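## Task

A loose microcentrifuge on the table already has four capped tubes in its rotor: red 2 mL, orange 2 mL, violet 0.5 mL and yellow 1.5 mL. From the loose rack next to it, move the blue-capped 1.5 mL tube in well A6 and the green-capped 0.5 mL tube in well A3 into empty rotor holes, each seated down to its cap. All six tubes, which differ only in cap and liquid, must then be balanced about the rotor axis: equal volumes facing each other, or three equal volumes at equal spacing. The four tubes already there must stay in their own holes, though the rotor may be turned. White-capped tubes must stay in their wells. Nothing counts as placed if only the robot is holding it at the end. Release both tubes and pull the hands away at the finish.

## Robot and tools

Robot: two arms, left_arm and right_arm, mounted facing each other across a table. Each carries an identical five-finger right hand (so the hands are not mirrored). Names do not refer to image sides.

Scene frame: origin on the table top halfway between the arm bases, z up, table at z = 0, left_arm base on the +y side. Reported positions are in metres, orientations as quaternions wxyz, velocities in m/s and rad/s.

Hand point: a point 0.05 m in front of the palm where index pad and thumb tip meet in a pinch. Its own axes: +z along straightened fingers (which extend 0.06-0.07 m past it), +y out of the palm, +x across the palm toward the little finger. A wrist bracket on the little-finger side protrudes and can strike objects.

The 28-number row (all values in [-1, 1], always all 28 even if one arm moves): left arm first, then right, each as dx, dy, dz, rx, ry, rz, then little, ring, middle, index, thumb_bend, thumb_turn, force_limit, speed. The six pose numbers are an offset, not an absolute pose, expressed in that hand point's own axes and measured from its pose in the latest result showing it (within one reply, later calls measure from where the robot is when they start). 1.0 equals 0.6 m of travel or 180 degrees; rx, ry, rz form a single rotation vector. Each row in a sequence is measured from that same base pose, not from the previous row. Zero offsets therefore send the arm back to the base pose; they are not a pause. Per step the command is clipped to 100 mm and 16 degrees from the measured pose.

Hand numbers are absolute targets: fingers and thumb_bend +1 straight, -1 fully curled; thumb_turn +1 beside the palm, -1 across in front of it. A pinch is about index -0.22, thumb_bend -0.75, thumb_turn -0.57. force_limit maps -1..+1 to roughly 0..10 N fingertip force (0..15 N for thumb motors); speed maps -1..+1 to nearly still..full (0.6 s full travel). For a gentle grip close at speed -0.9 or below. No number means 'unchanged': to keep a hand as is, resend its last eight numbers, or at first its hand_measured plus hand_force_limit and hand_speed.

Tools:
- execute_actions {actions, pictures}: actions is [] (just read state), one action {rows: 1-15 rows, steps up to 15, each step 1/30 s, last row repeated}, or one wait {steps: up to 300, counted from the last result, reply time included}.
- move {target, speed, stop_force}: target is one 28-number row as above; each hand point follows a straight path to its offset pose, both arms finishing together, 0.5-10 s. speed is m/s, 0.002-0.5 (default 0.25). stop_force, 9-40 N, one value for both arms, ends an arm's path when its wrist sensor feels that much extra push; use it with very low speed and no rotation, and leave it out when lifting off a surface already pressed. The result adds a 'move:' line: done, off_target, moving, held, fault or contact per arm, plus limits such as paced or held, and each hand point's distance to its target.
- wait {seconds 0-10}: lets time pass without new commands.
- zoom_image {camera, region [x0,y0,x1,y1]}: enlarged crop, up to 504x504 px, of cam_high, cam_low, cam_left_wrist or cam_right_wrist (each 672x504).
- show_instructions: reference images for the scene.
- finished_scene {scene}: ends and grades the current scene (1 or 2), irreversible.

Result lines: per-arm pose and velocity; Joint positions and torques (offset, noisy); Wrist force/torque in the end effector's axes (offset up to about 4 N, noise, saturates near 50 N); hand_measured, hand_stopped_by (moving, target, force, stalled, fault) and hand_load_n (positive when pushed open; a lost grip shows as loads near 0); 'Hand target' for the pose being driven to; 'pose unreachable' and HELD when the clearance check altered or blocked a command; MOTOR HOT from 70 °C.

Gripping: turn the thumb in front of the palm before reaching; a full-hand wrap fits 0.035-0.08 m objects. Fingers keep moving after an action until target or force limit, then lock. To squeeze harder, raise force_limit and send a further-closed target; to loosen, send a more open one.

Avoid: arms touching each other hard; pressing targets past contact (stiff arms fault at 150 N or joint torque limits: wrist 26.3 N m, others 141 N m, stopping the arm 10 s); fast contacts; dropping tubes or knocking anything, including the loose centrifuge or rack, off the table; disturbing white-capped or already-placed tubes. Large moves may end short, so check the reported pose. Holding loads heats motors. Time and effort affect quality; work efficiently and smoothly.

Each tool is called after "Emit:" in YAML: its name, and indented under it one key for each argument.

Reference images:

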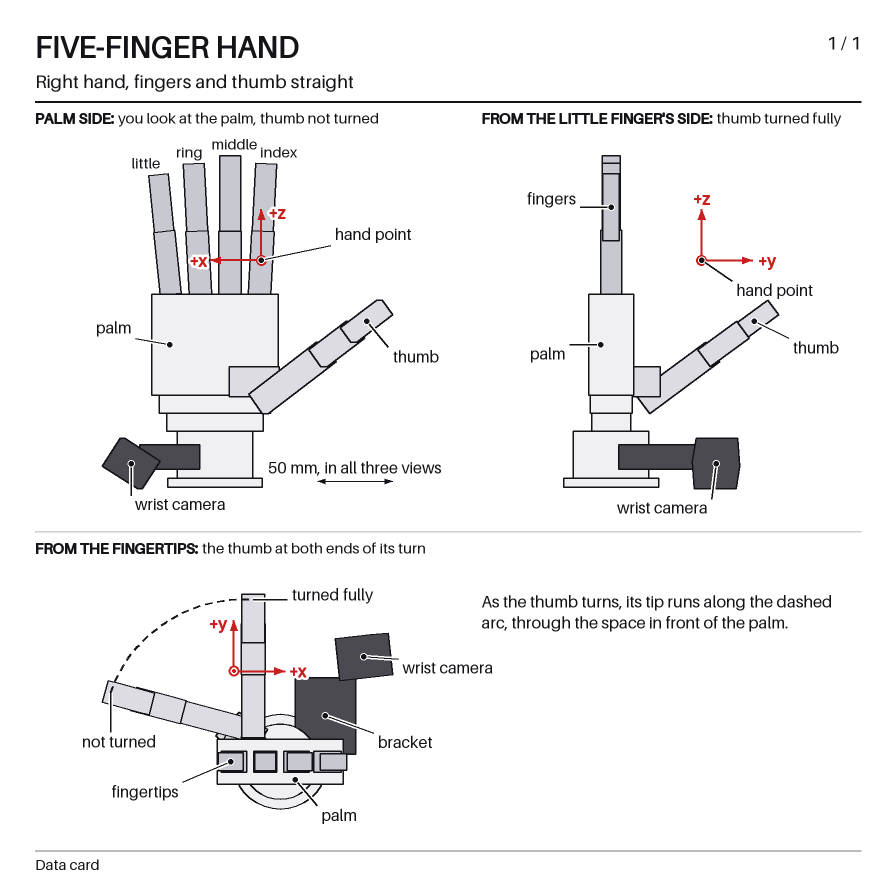

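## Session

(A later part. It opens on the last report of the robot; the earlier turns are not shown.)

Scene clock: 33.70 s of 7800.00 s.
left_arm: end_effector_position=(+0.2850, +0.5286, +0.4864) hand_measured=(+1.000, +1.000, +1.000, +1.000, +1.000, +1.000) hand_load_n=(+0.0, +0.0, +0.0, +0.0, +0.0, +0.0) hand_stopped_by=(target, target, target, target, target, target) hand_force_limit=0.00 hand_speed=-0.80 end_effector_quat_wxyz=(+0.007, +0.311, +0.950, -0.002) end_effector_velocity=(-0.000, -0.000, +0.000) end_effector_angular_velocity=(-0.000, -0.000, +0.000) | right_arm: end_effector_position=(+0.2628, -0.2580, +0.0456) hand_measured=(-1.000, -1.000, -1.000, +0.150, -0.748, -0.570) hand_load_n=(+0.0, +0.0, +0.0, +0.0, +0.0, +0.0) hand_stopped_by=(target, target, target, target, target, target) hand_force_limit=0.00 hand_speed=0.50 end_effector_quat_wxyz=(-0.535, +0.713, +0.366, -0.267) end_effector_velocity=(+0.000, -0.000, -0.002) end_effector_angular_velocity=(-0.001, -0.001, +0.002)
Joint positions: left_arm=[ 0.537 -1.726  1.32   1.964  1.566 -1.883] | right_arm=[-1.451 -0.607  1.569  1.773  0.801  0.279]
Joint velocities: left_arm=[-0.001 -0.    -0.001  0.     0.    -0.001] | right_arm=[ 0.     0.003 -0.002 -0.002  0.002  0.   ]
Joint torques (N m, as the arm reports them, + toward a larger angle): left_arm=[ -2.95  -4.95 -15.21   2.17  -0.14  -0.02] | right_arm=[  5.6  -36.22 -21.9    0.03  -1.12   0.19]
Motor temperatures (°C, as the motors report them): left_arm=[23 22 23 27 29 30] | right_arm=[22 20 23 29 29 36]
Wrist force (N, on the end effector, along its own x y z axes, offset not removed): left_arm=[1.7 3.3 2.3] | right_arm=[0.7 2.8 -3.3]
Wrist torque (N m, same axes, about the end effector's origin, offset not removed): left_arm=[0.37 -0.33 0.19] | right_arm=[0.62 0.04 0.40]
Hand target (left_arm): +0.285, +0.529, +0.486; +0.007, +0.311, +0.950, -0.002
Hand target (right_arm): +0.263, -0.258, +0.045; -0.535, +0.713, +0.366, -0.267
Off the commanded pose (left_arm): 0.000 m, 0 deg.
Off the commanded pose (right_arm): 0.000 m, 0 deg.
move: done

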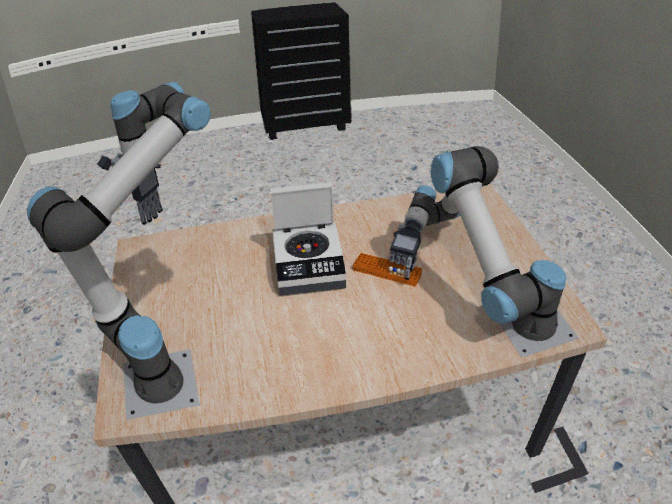

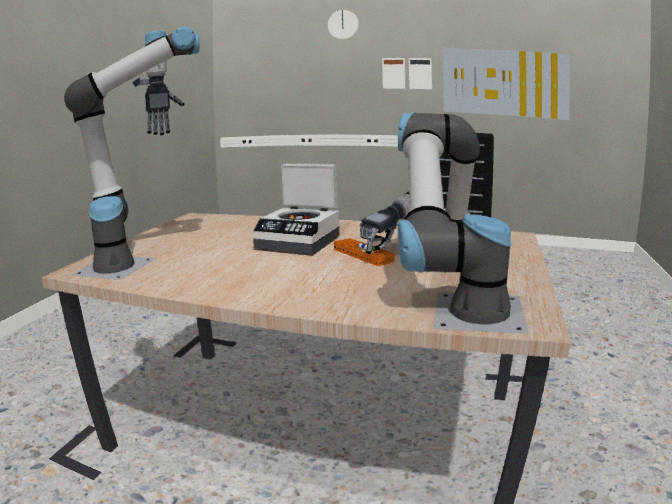

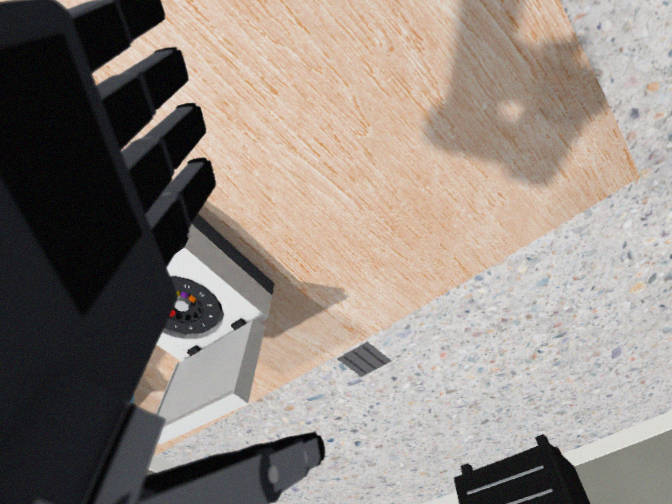

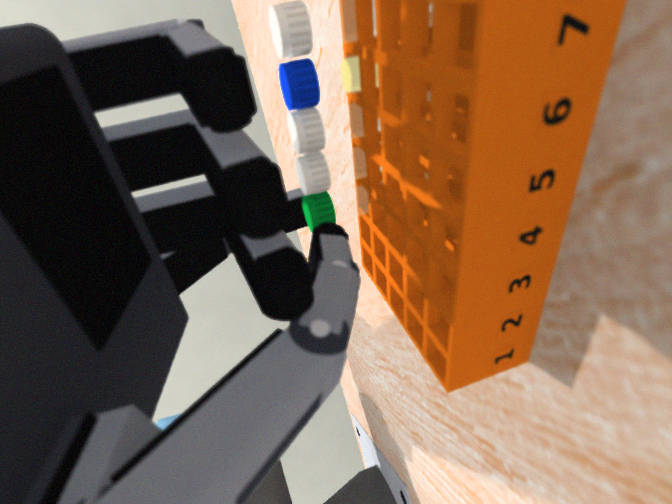

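Emit:
move:
  target: [0,0,0,0,0,0,1,1,1,1,1,1,0,-0.8, -0.003,-0.0045,0.015,0,0,0,-1,-1,-1,0.15,-0.75,-0.57,0,0.5]
  speed: 0.03

Emit:
zoom_image:
  camera: "cam_right_wrist"
  region: [240, 120, 460, 320]

Emit:
zoom_image:
  camera: "cam_low"
  region: [340, 210, 400, 270]

Emit:
zoom_image:
  camera: "cam_high"
  region: [375, 235, 435, 295]

Scene clock: 35.87 s of 7800.00 s.
left_arm: end_effector_position=(+0.2850, +0.5286, +0.4864) hand_measured=(+1.000, +1.000, +1.000, +1.000, +1.000, +1.000) hand_load_n=(+0.0, +0.0, +0.0, +0.0, +0.0, +0.0) hand_stopped_by=(target, target, target, target, target, target) hand_force_limit=0.00 hand_speed=-0.80 end_effector_quat_wxyz=(+0.007, +0.311, +0.950, -0.002) end_effector_velocity=(+0.000, -0.000, -0.000) end_effector_angular_velocity=(+0.001, +0.001, -0.000) | right_arm: end_effector_position=(+0.2543, -0.2540, +0.0456) hand_measured=(-1.000, -1.000, -1.000, +0.150, -0.748, -0.570) hand_load_n=(+0.0, +0.0, +0.0, +0.0, +0.0, +0.0) hand_stopped_by=(target, target, target, target, target, target) hand_force_limit=0.00 hand_speed=0.50 end_effector_quat_wxyz=(-0.535, +0.713, +0.366, -0.267) end_effector_velocity=(-0.001, +0.001, +0.000) end_effector_angular_velocity=(+0.000, -0.001, -0.000)
Joint positions: left_arm=[ 0.537 -1.726  1.32   1.964  1.566 -1.883] | right_arm=[-1.441 -0.615  1.589  1.757  0.791  0.285]
Joint velocities: left_arm=[-0.001  0.001  0.     0.    -0.    -0.   ] | right_arm=[ 0.002 -0.002  0.003 -0.003 -0.002  0.001]
Joint torques (N m, as the arm reports them, + toward a larger angle): left_arm=[ -3.52  -5.87 -15.6    2.17  -0.14   0.  ] | right_arm=[  4.83 -49.69   3.17  -0.12  -3.33   2.23]
Motor temperatures (°C, as the motors report them): left_arm=[23 22 23 27 29 30] | right_arm=[22 20 23 29 29 36]
Wrist force (N, on the end effector, along its own x y z axes, offset not removed): left_arm=[2.5 0.6 2.7] | right_arm=[2.3 0.5 -1.4]
Wrist torque (N m, same axes, about the end effector's origin, offset not removed): left_arm=[-0.19 -0.36 0.04] | right_arm=[0.12 -0.21 0.29]
Hand target (left_arm): +0.285, +0.529, +0.486; +0.007, +0.311, +0.950, -0.002
Hand target (right_arm): +0.254, -0.254, +0.046; -0.535, +0.713, +0.366, -0.267
Off the commanded pose (left_arm): 0.000 m, 0 deg.
Off the commanded pose (right_arm): 0.000 m, 0 deg.
move: done

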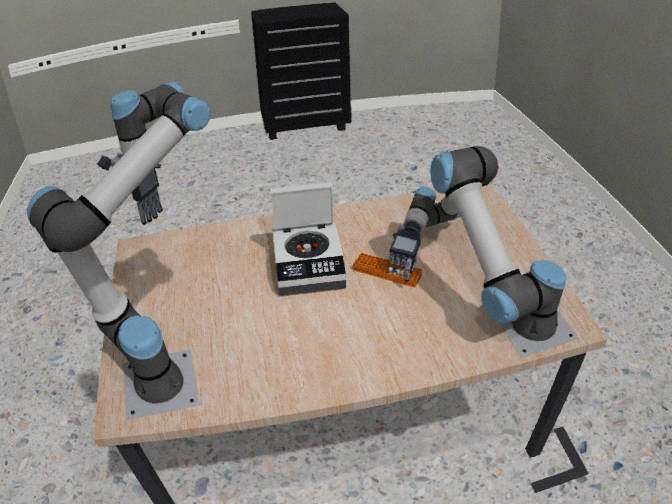

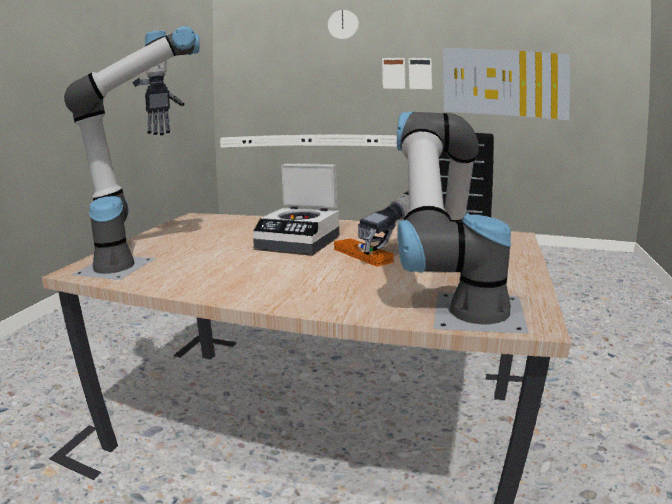

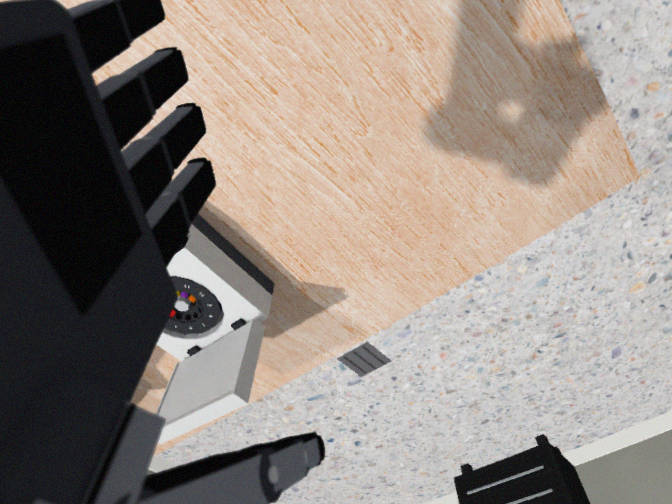

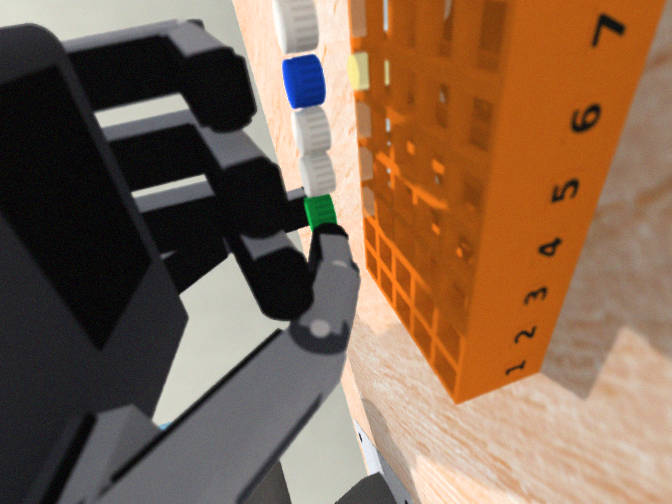

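Region (240, 120, 460, 320) of cam_right_wrist's 672x504 image, scaled by 2.291, with more detail than that image has; it fills the top 458 rows of this view, and the rest is white.

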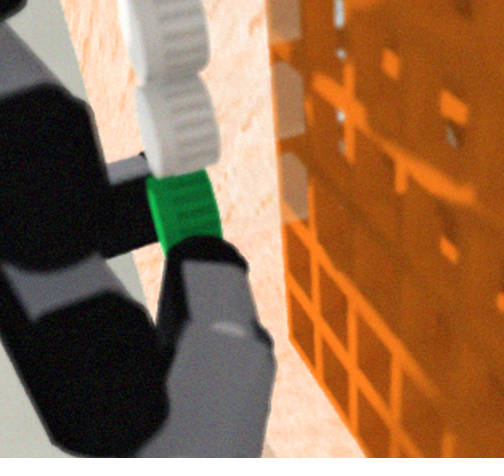

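Region (340, 210, 400, 270) of cam_low's 672x504 image, scaled by 8.400, with more detail than that image has.

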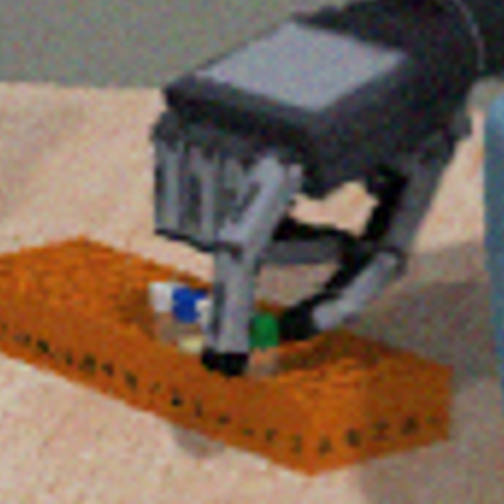

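Region (375, 235, 435, 295) of cam_high's 672x504 image, scaled by 8.400, with more detail than that image has.

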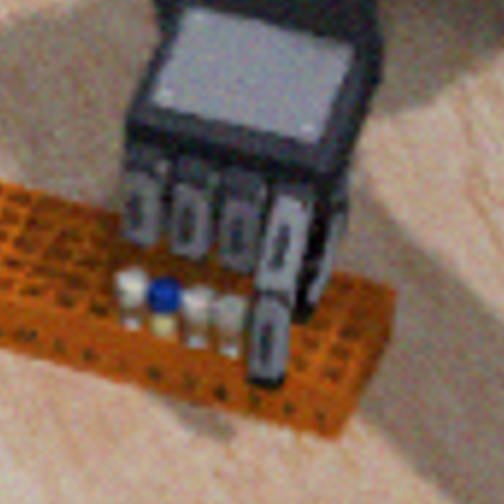

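Emit:
move:
  target: [0,0,0,0,0,0,1,1,1,1,1,1,0,-0.8, 0.002,-0.002,-0.005,0,0,0,-1,-1,-1,0.15,-0.75,-0.57,0,0.5]
  speed: 0.03

Emit:
move:
  target: [0,0,0,0,0,0,1,1,1,1,1,1,0,-0.8, 0,0,0,0,0,0,-1,-1,-1,-0.25,-0.75,-0.57,0.2,-0.9]

Emit:
zoom_image:
  camera: "cam_right_wrist"
  region: [240, 120, 460, 320]

Emit:
zoom_image:
  camera: "cam_low"
  region: [340, 210, 400, 270]

Scene clock: 37.57 s of 7800.00 s.
left_arm: end_effector_position=(+0.2850, +0.5286, +0.4864) hand_measured=(+1.000, +1.000, +1.000, +1.000, +1.000, +1.000) hand_load_n=(+0.0, +0.0, +0.0, +0.0, +0.0, +0.0) hand_stopped_by=(target, target, target, target, target, target) hand_force_limit=0.00 hand_speed=-0.80 end_effector_quat_wxyz=(+0.007, +0.311, +0.950, -0.002) end_effector_velocity=(-0.000, +0.000, +0.000) end_effector_angular_velocity=(-0.001, -0.001, -0.000) | right_arm: end_effector_position=(+0.2570, -0.2545, +0.0475) hand_measured=(-1.000, -1.000, -1.000, +0.150, -0.748, -0.570) hand_load_n=(+0.0, +0.0, +0.0, +0.0, +0.0, +0.0) hand_stopped_by=(target, target, target, target, target, target) hand_force_limit=0.00 hand_speed=0.50 end_effector_quat_wxyz=(-0.535, +0.713, +0.366, -0.267) end_effector_velocity=(+0.001, -0.000, +0.001) end_effector_angular_velocity=(+0.000, -0.000, -0.001)
Joint positions: left_arm=[ 0.537 -1.726  1.32   1.964  1.566 -1.883] | right_arm=[-1.442 -0.616  1.583  1.765  0.793  0.284]
Joint velocities: left_arm=[-0.    -0.001 -0.     0.     0.    -0.   ] | right_arm=[-0.002 -0.    -0.003  0.003  0.    -0.001]
Joint torques (N m, as the arm reports them, + toward a larger angle): left_arm=[ -3.92  -5.06 -15.55   2.06  -0.11   0.08] | right_arm=[-10.39 -48.75 -23.83   4.32   1.82  -2.4 ]
Motor temperatures (°C, as the motors report them): left_arm=[23 22 23 27 29 30] | right_arm=[22 20 23 29 29 36]
Wrist force (N, on the end effector, along its own x y z axes, offset not removed): left_arm=[1.2 3.6 2.5] | right_arm=[3.5 1.2 -3.3]
Wrist torque (N m, same axes, about the end effector's origin, offset not removed): left_arm=[0.40 -0.35 0.10] | right_arm=[0.39 -0.25 0.41]
Hand target (left_arm): +0.285, +0.529, +0.486; +0.007, +0.311, +0.950, -0.002
Hand target (right_arm): +0.257, -0.254, +0.048; -0.535, +0.713, +0.366, -0.267
Off the commanded pose (left_arm): 0.000 m, 0 deg.
Off the commanded pose (right_arm): 0.000 m, 0 deg.
move: done

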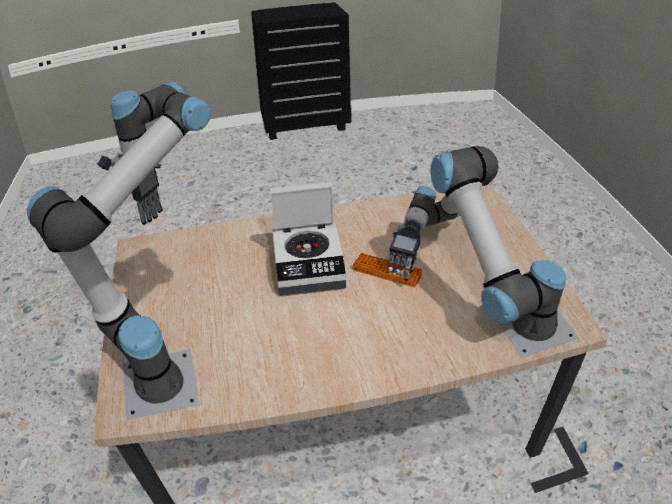

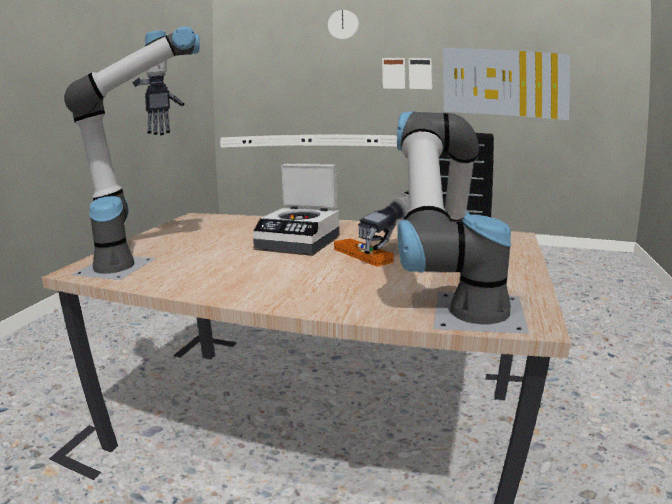

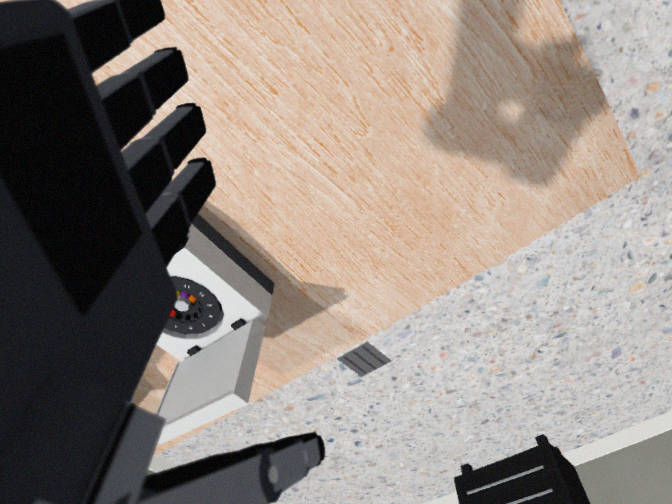

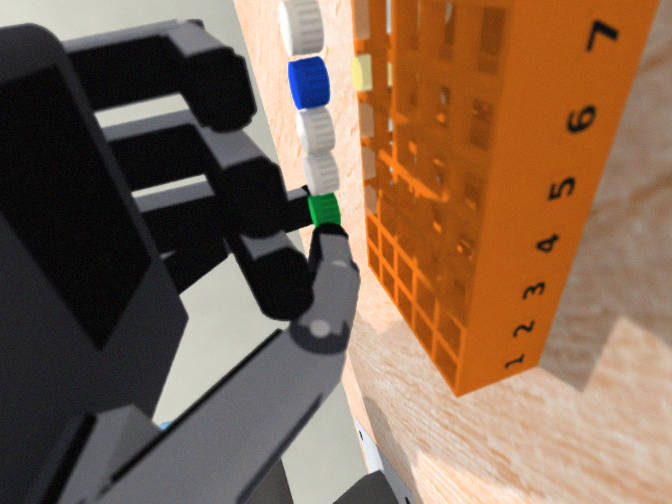

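Scene clock: 39.03 s of 7800.00 s.
left_arm: end_effector_position=(+0.2850, +0.5286, +0.4864) hand_measured=(+1.000, +1.000, +1.000, +1.000, +1.000, +1.000) hand_load_n=(+0.0, +0.0, +0.0, +0.0, +0.0, +0.0) hand_stopped_by=(target, target, target, target, target, target) hand_force_limit=0.00 hand_speed=-0.80 end_effector_quat_wxyz=(+0.007, +0.311, +0.950, -0.002) end_effector_velocity=(+0.000, +0.000, +0.000) end_effector_angular_velocity=(-0.000, -0.001, +0.000) | right_arm: end_effector_position=(+0.2570, -0.2545, +0.0475) hand_measured=(-1.000, -1.000, -1.000, -0.052, -0.748, -0.570) hand_load_n=(+0.0, +0.0, +0.0, +7.0, +1.5, -0.5) hand_stopped_by=(target, target, target, force, target, target) hand_force_limit=0.20 hand_speed=-0.90 end_effector_quat_wxyz=(-0.535, +0.713, +0.366, -0.267) end_effector_velocity=(-0.000, -0.000, -0.000) end_effector_angular_velocity=(-0.001, +0.001, +0.001)
Joint positions: left_arm=[ 0.537 -1.726  1.32   1.964  1.566 -1.883] | right_arm=[-1.442 -0.616  1.583  1.765  0.793  0.284]
Joint velocities: left_arm=[ 0.001  0.    -0.    -0.001 -0.001  0.001] | right_arm=[0.    0.    0.001 0.    0.001 0.   ]
Joint torques (N m, as the arm reports them, + toward a larger angle): left_arm=[ -3.81  -5.65 -15.86   2.21  -0.08  -0.02] | right_arm=[  1.72 -45.89   3.32  -0.13  -2.35  -1.05]
Motor temperatures (°C, as the motors report them): left_arm=[23 22 23 27 29 30] | right_arm=[22 20 23 29 29 36]
Wrist force (N, on the end effector, along its own x y z axes, offset not removed): left_arm=[-1.3 3.1 0.8] | right_arm=[1.3 4.5 -3.1]
Wrist torque (N m, same axes, about the end effector's origin, offset not removed): left_arm=[0.37 0.18 -0.03] | right_arm=[1.04 0.00 0.40]
Hand target (left_arm): +0.285, +0.529, +0.486; +0.007, +0.311, +0.950, -0.002
Hand target (right_arm): +0.257, -0.254, +0.048; -0.535, +0.713, +0.366, -0.267
Off the commanded pose (left_arm): 0.000 m, 0 deg.
Off the commanded pose (right_arm): 0.000 m, 0 deg.
move: done

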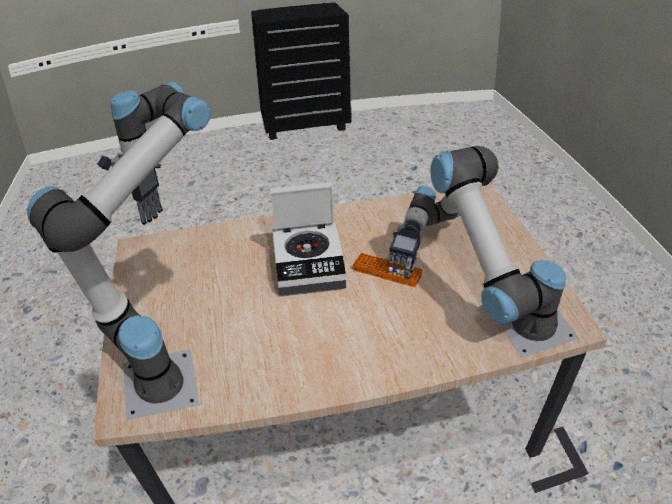

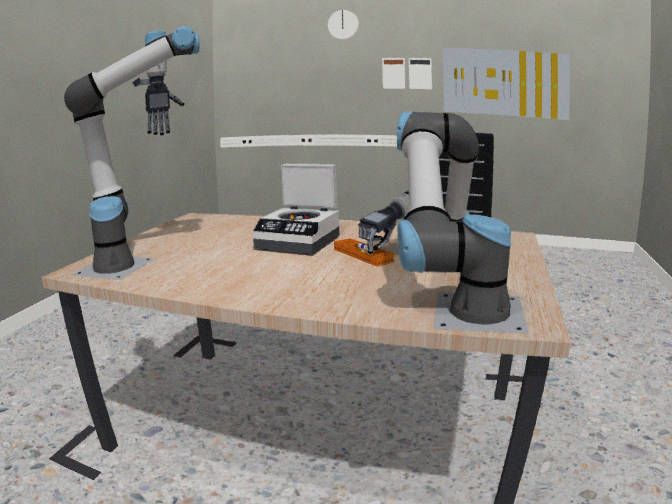

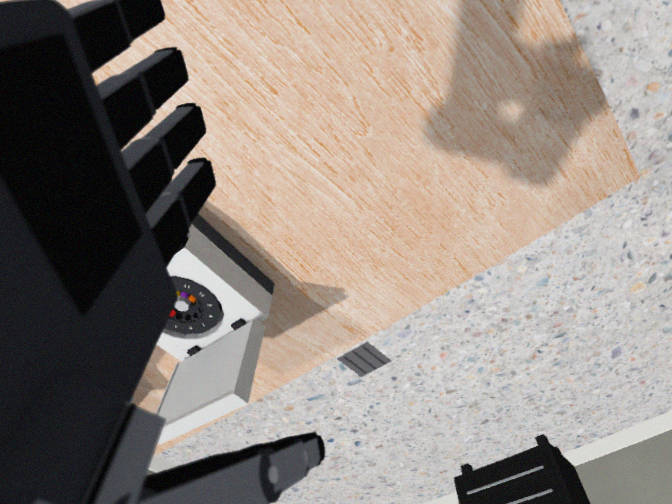

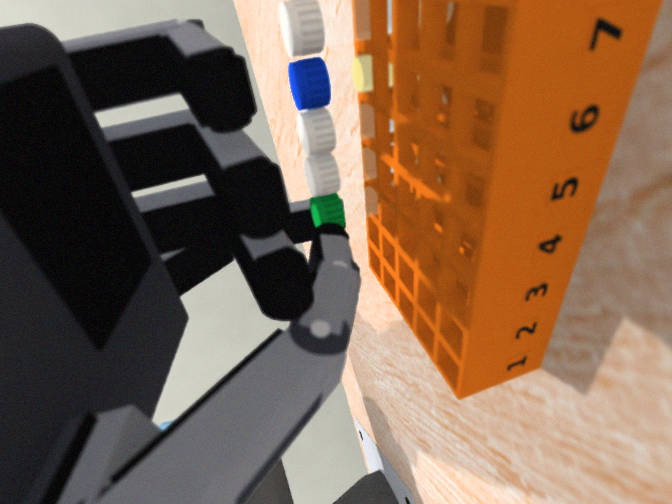

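Region (240, 120, 460, 320) of cam_right_wrist's 672x504 image, scaled by 2.291, with more detail than that image has; it fills the top 458 rows of this view, and the rest is white.

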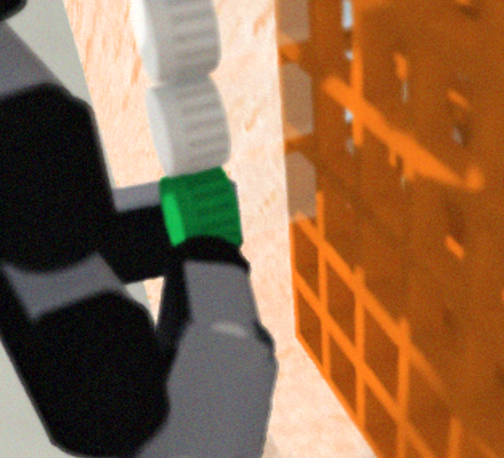

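Region (340, 210, 400, 270) of cam_low's 672x504 image, scaled by 8.400, with more detail than that image has.

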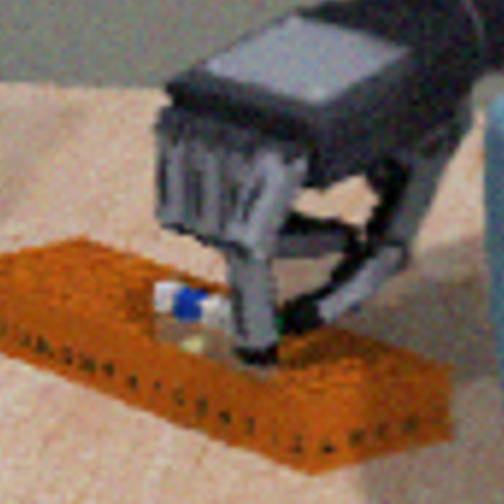

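Emit:
move:
  target: [0,0,0,0,0,0,1,1,1,1,1,1,0,-0.8, 0.001,-0.08,-0.0238,0,0,0,-1,-1,-1,-0.25,-0.75,-0.57,0.2,-0.9]
  speed: 0.04

Emit:
zoom_image:
  camera: "cam_right_wrist"
  region: [280, 100, 530, 320]

Scene clock: 41.57 s of 7800.00 s.
left_arm: end_effector_position=(+0.2850, +0.5286, +0.4864) hand_measured=(+1.000, +1.000, +1.000, +1.000, +1.000, +1.000) hand_load_n=(+0.0, +0.0, +0.0, +0.0, +0.0, +0.0) hand_stopped_by=(target, target, target, target, target, target) hand_force_limit=0.00 hand_speed=-0.80 end_effector_quat_wxyz=(+0.007, +0.311, +0.950, -0.002) end_effector_velocity=(-0.000, +0.000, -0.000) end_effector_angular_velocity=(-0.000, +0.000, +0.001) | right_arm: end_effector_position=(+0.2571, -0.2544, +0.0975) hand_measured=(-1.000, -1.000, -1.000, -0.052, -0.748, -0.570) hand_load_n=(+0.0, +0.0, +0.0, +7.0, +1.0, -0.5) hand_stopped_by=(target, target, target, force, target, target) hand_force_limit=0.20 hand_speed=-0.90 end_effector_quat_wxyz=(-0.535, +0.713, +0.366, -0.267) end_effector_velocity=(-0.000, -0.000, +0.002) end_effector_angular_velocity=(-0.000, +0.000, +0.001)
Joint positions: left_arm=[ 0.537 -1.726  1.32   1.964  1.566 -1.883] | right_arm=[-1.442 -0.71   1.598  1.843  0.793  0.284]
Joint velocities: left_arm=[ 0.    -0.     0.    -0.     0.    -0.001] | right_arm=[ 0.    -0.003  0.     0.003  0.001 -0.   ]
Joint torques (N m, as the arm reports them, + toward a larger angle): left_arm=[ -3.34  -5.23 -15.68   2.     0.03   0.02] | right_arm=[  3.31 -47.85   1.36   3.91  -1.54   1.77]
Motor temperatures (°C, as the motors report them): left_arm=[23 22 23 27 29 30] | right_arm=[22 20 23 29 29 36]
Wrist force (N, on the end effector, along its own x y z axes, offset not removed): left_arm=[0.1 2.8 3.5] | right_arm=[1.0 1.5 -0.2]
Wrist torque (N m, same axes, about the end effector's origin, offset not removed): left_arm=[0.23 -0.07 0.10] | right_arm=[0.24 -0.02 0.15]
Hand target (left_arm): +0.285, +0.529, +0.486; +0.007, +0.311, +0.950, -0.002
Hand target (right_arm): +0.257, -0.254, +0.098; -0.535, +0.713, +0.366, -0.267
Off the commanded pose (left_arm): 0.000 m, 0 deg.
Off the commanded pose (right_arm): 0.000 m, 0 deg.
move: done

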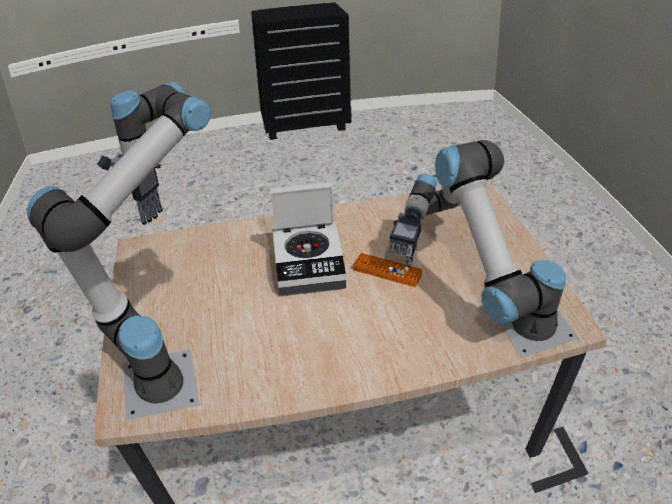

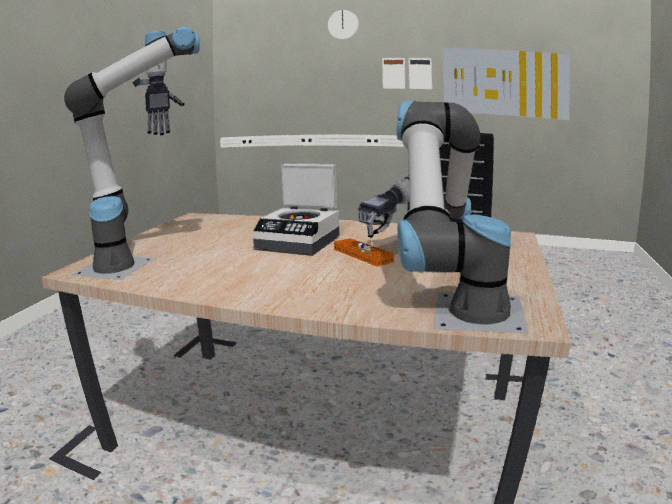

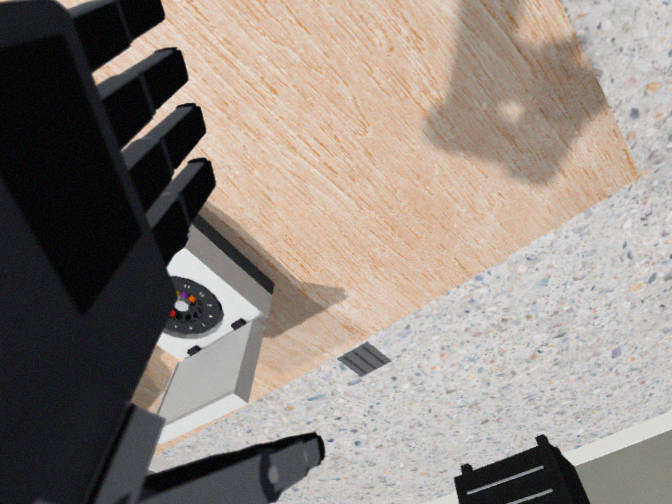

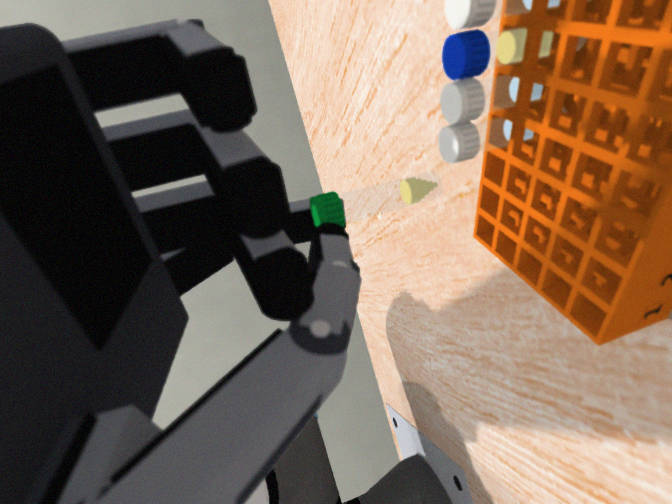

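Region (280, 100, 530, 320) of cam_right_wrist's 672x504 image, scaled by 2.016, with more detail than that image has; it fills the top 444 rows of this view, and the rest is white.

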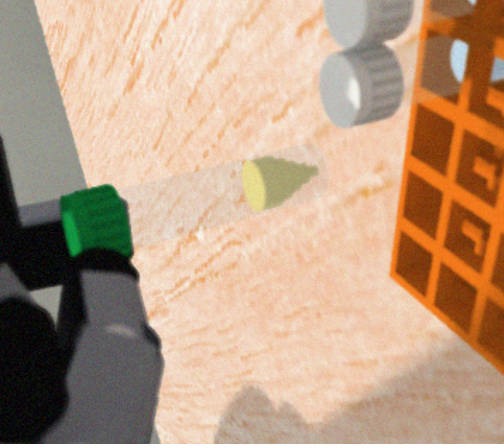

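Emit:
move:
  target: [0,0,0,0,0,0,1,1,1,1,1,1,0,-0.8, 0,-0.24,-0.072,-0.408,0,0,-1,-1,-1,-0.25,-0.75,-0.57,0.2,-0.9]
  speed: 0.3

Emit:
move:
  target: [0,0,0,0,0,0,1,1,1,1,1,1,0,-0.8, 0.4,0.1,0,0,0,0.55,-1,-1,-1,-0.25,-0.75,-0.57,0.2,-0.9]
  speed: 0.3

Scene clock: 48.30 s of 7800.00 s.
left_arm: end_effector_position=(+0.2850, +0.5286, +0.4864) hand_measured=(+1.000, +1.000, +1.000, +1.000, +1.000, +1.000) hand_load_n=(+0.0, +0.0, +0.0, +0.0, +0.0, +0.0) hand_stopped_by=(target, target, target, target, target, target) hand_force_limit=0.00 hand_speed=-0.80 end_effector_quat_wxyz=(+0.007, +0.311, +0.950, -0.002) end_effector_velocity=(-0.000, -0.000, +0.000) end_effector_angular_velocity=(-0.001, -0.001, -0.001) | right_arm: end_effector_position=(+0.2566, -0.2559, +0.2481) hand_measured=(-1.000, -1.000, -1.000, -0.052, -0.748, -0.570) hand_load_n=(+0.0, +0.0, +0.0, +7.0, +0.5, -0.5) hand_stopped_by=(target, target, target, force, target, target) hand_force_limit=0.20 hand_speed=-0.90 end_effector_quat_wxyz=(-0.004, +0.891, +0.454, +0.005) end_effector_velocity=(-0.000, -0.001, +0.001) end_effector_angular_velocity=(-0.012, -0.006, -0.000)
Joint positions: left_arm=[ 0.537 -1.726  1.32   1.964  1.566 -1.883] | right_arm=[-0.939 -1.167  1.303  1.424  1.565  1.32 ]
Joint velocities: left_arm=[-0.001 -0.    -0.    -0.     0.     0.   ] | right_arm=[ 0.006  0.002 -0.002  0.003  0.013  0.006]
Joint torques (N m, as the arm reports them, + toward a larger angle): left_arm=[ -3.52  -4.93 -15.37   2.06  -0.07   0.11] | right_arm=[  4.59 -25.47 -32.37   4.81   2.31   2.02]
Motor temperatures (°C, as the motors report them): left_arm=[23 22 23 27 29 30] | right_arm=[22 20 23 29 29 36]
Wrist force (N, on the end effector, along its own x y z axes, offset not removed): left_arm=[-0.8 4.9 1.7] | right_arm=[2.1 2.5 -3.2]
Wrist torque (N m, same axes, about the end effector's origin, offset not removed): left_arm=[0.65 0.04 0.10] | right_arm=[0.64 -0.15 0.45]
Hand target (left_arm): +0.285, +0.529, +0.486; +0.007, +0.311, +0.950, -0.002
Hand target (right_arm): +0.257, -0.256, +0.248; -0.004, +0.891, +0.454, +0.005
Off the commanded pose (left_arm): 0.000 m, 0 deg.
Off the commanded pose (right_arm): 0.000 m, 0 deg.
move: done

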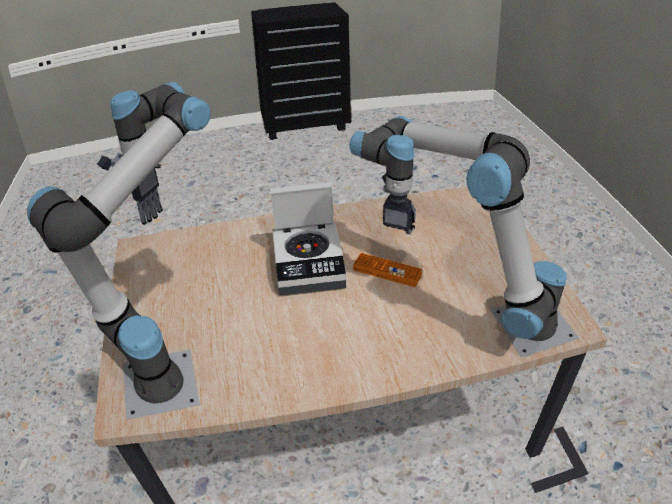

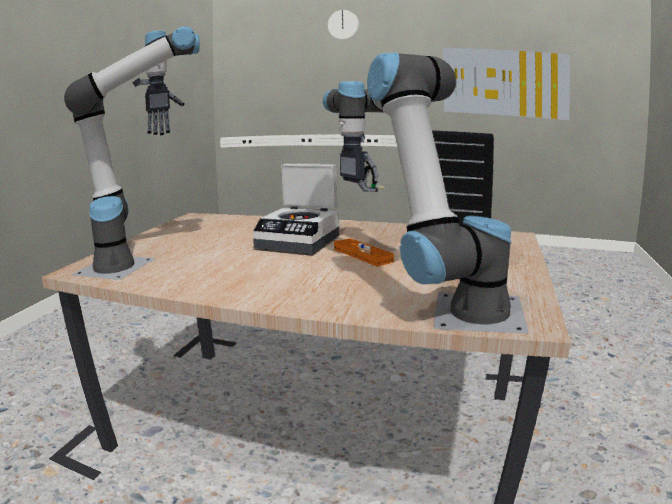

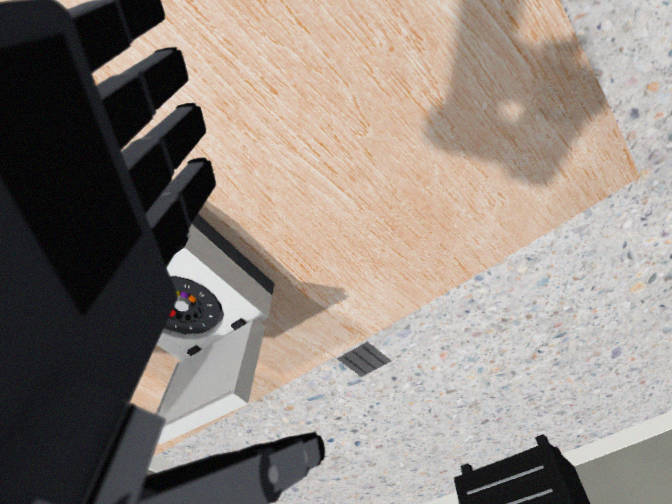

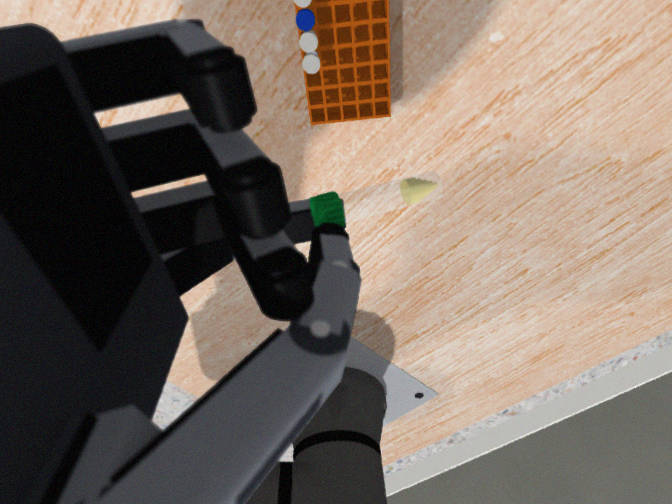

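Scene clock: 52.03 s of 7800.00 s.
left_arm: end_effector_position=(+0.2850, +0.5286, +0.4864) hand_measured=(+1.000, +1.000, +1.000, +1.000, +1.000, +1.000) hand_load_n=(+0.0, +0.0, +0.0, +0.0, +0.0, +0.0) hand_stopped_by=(target, target, target, target, target, target) hand_force_limit=0.00 hand_speed=-0.80 end_effector_quat_wxyz=(+0.007, +0.311, +0.950, -0.002) end_effector_velocity=(-0.000, +0.000, -0.000) end_effector_angular_velocity=(+0.002, +0.001, -0.000) | right_arm: end_effector_position=(+0.4452, -0.0985, +0.2498) hand_measured=(-1.000, -1.000, -1.000, -0.052, -0.748, -0.570) hand_load_n=(+0.0, +0.0, +0.0, +7.0, +0.5, -0.5) hand_stopped_by=(target, target, target, force, target, target) hand_force_limit=0.20 hand_speed=-0.90 end_effector_quat_wxyz=(+0.193, -0.894, +0.397, -0.073) end_effector_velocity=(-0.000, -0.000, -0.000) end_effector_angular_velocity=(+0.011, +0.016, -0.018)
Joint positions: left_arm=[ 0.537 -1.726  1.32   1.964  1.566 -1.883] | right_arm=[-1.098 -0.499  0.034  1.632  1.467  2.959]
Joint velocities: left_arm=[ 0.     0.     0.001  0.001 -0.     0.001] | right_arm=[-0.006  0.001  0.001  0.004 -0.011  0.018]
Joint torques (N m, as the arm reports them, + toward a larger angle): left_arm=[ -3.59  -5.84 -15.9    2.05  -0.21   0.09] | right_arm=[ -7.1  -45.64 -30.9    4.15  -3.22   2.44]
Motor temperatures (°C, as the motors report them): left_arm=[23 22 23 27 29 30] | right_arm=[22 20 23 29 29 36]
Wrist force (N, on the end effector, along its own x y z axes, offset not removed): left_arm=[1.6 2.0 1.5] | right_arm=[1.5 3.9 -2.1]
Wrist torque (N m, same axes, about the end effector's origin, offset not removed): left_arm=[0.20 -0.38 0.09] | right_arm=[0.75 -0.32 0.20]
Hand target (left_arm): +0.285, +0.529, +0.486; +0.007, +0.311, +0.950, -0.002
Hand target (right_arm): +0.445, -0.098, +0.250; -0.193, +0.894, -0.398, +0.072
Off the commanded pose (left_arm): 0.000 m, 0 deg.
Off the commanded pose (right_arm): 0.002 m, 23 deg; orientation clipped at the last step of the last action.
elbow stopped short (right arm): the move would have taken joint 3 (elbow) straighter than the controller allows; a more bent joint 3 avoids this.
move: off_target (right_arm); limits=paced

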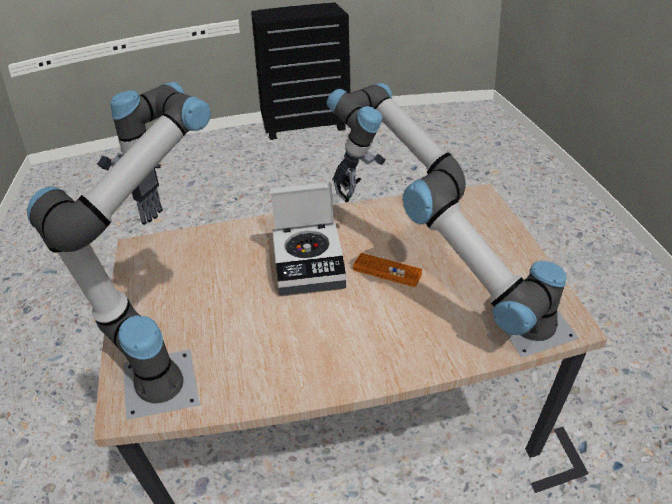

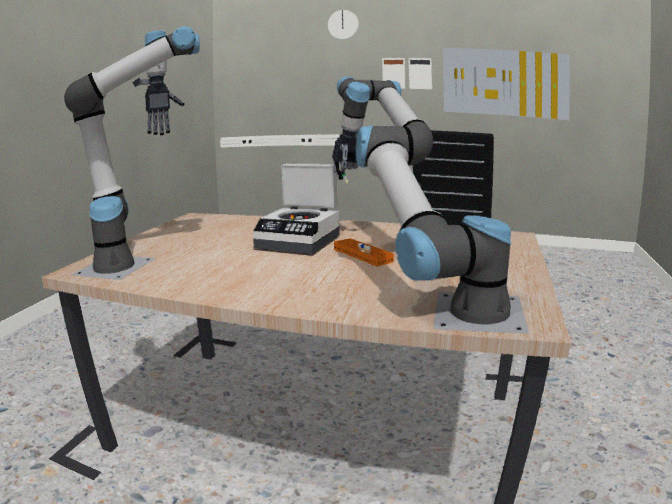

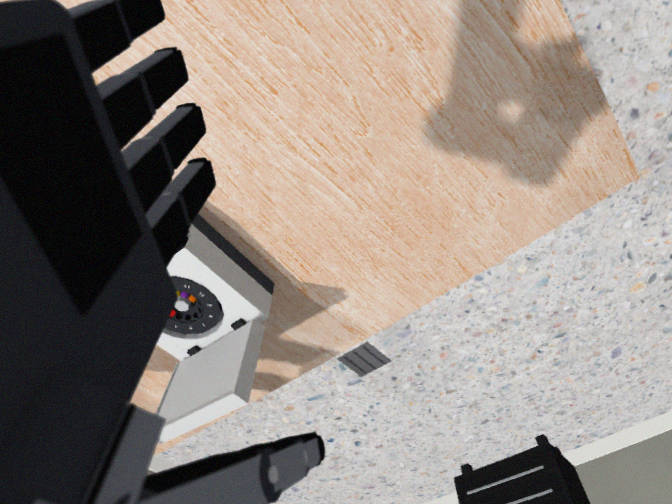

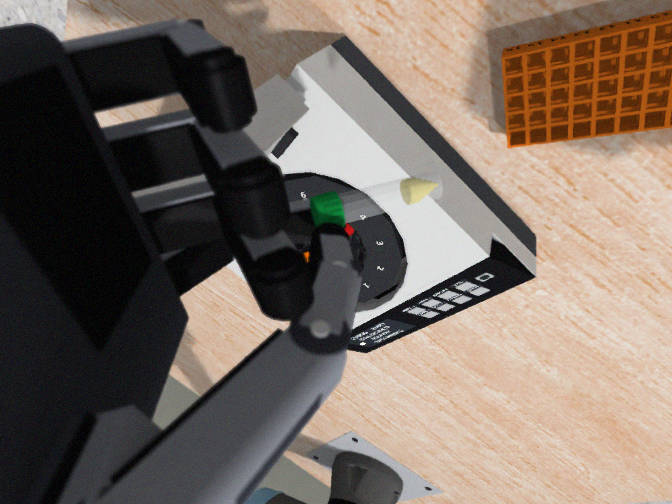

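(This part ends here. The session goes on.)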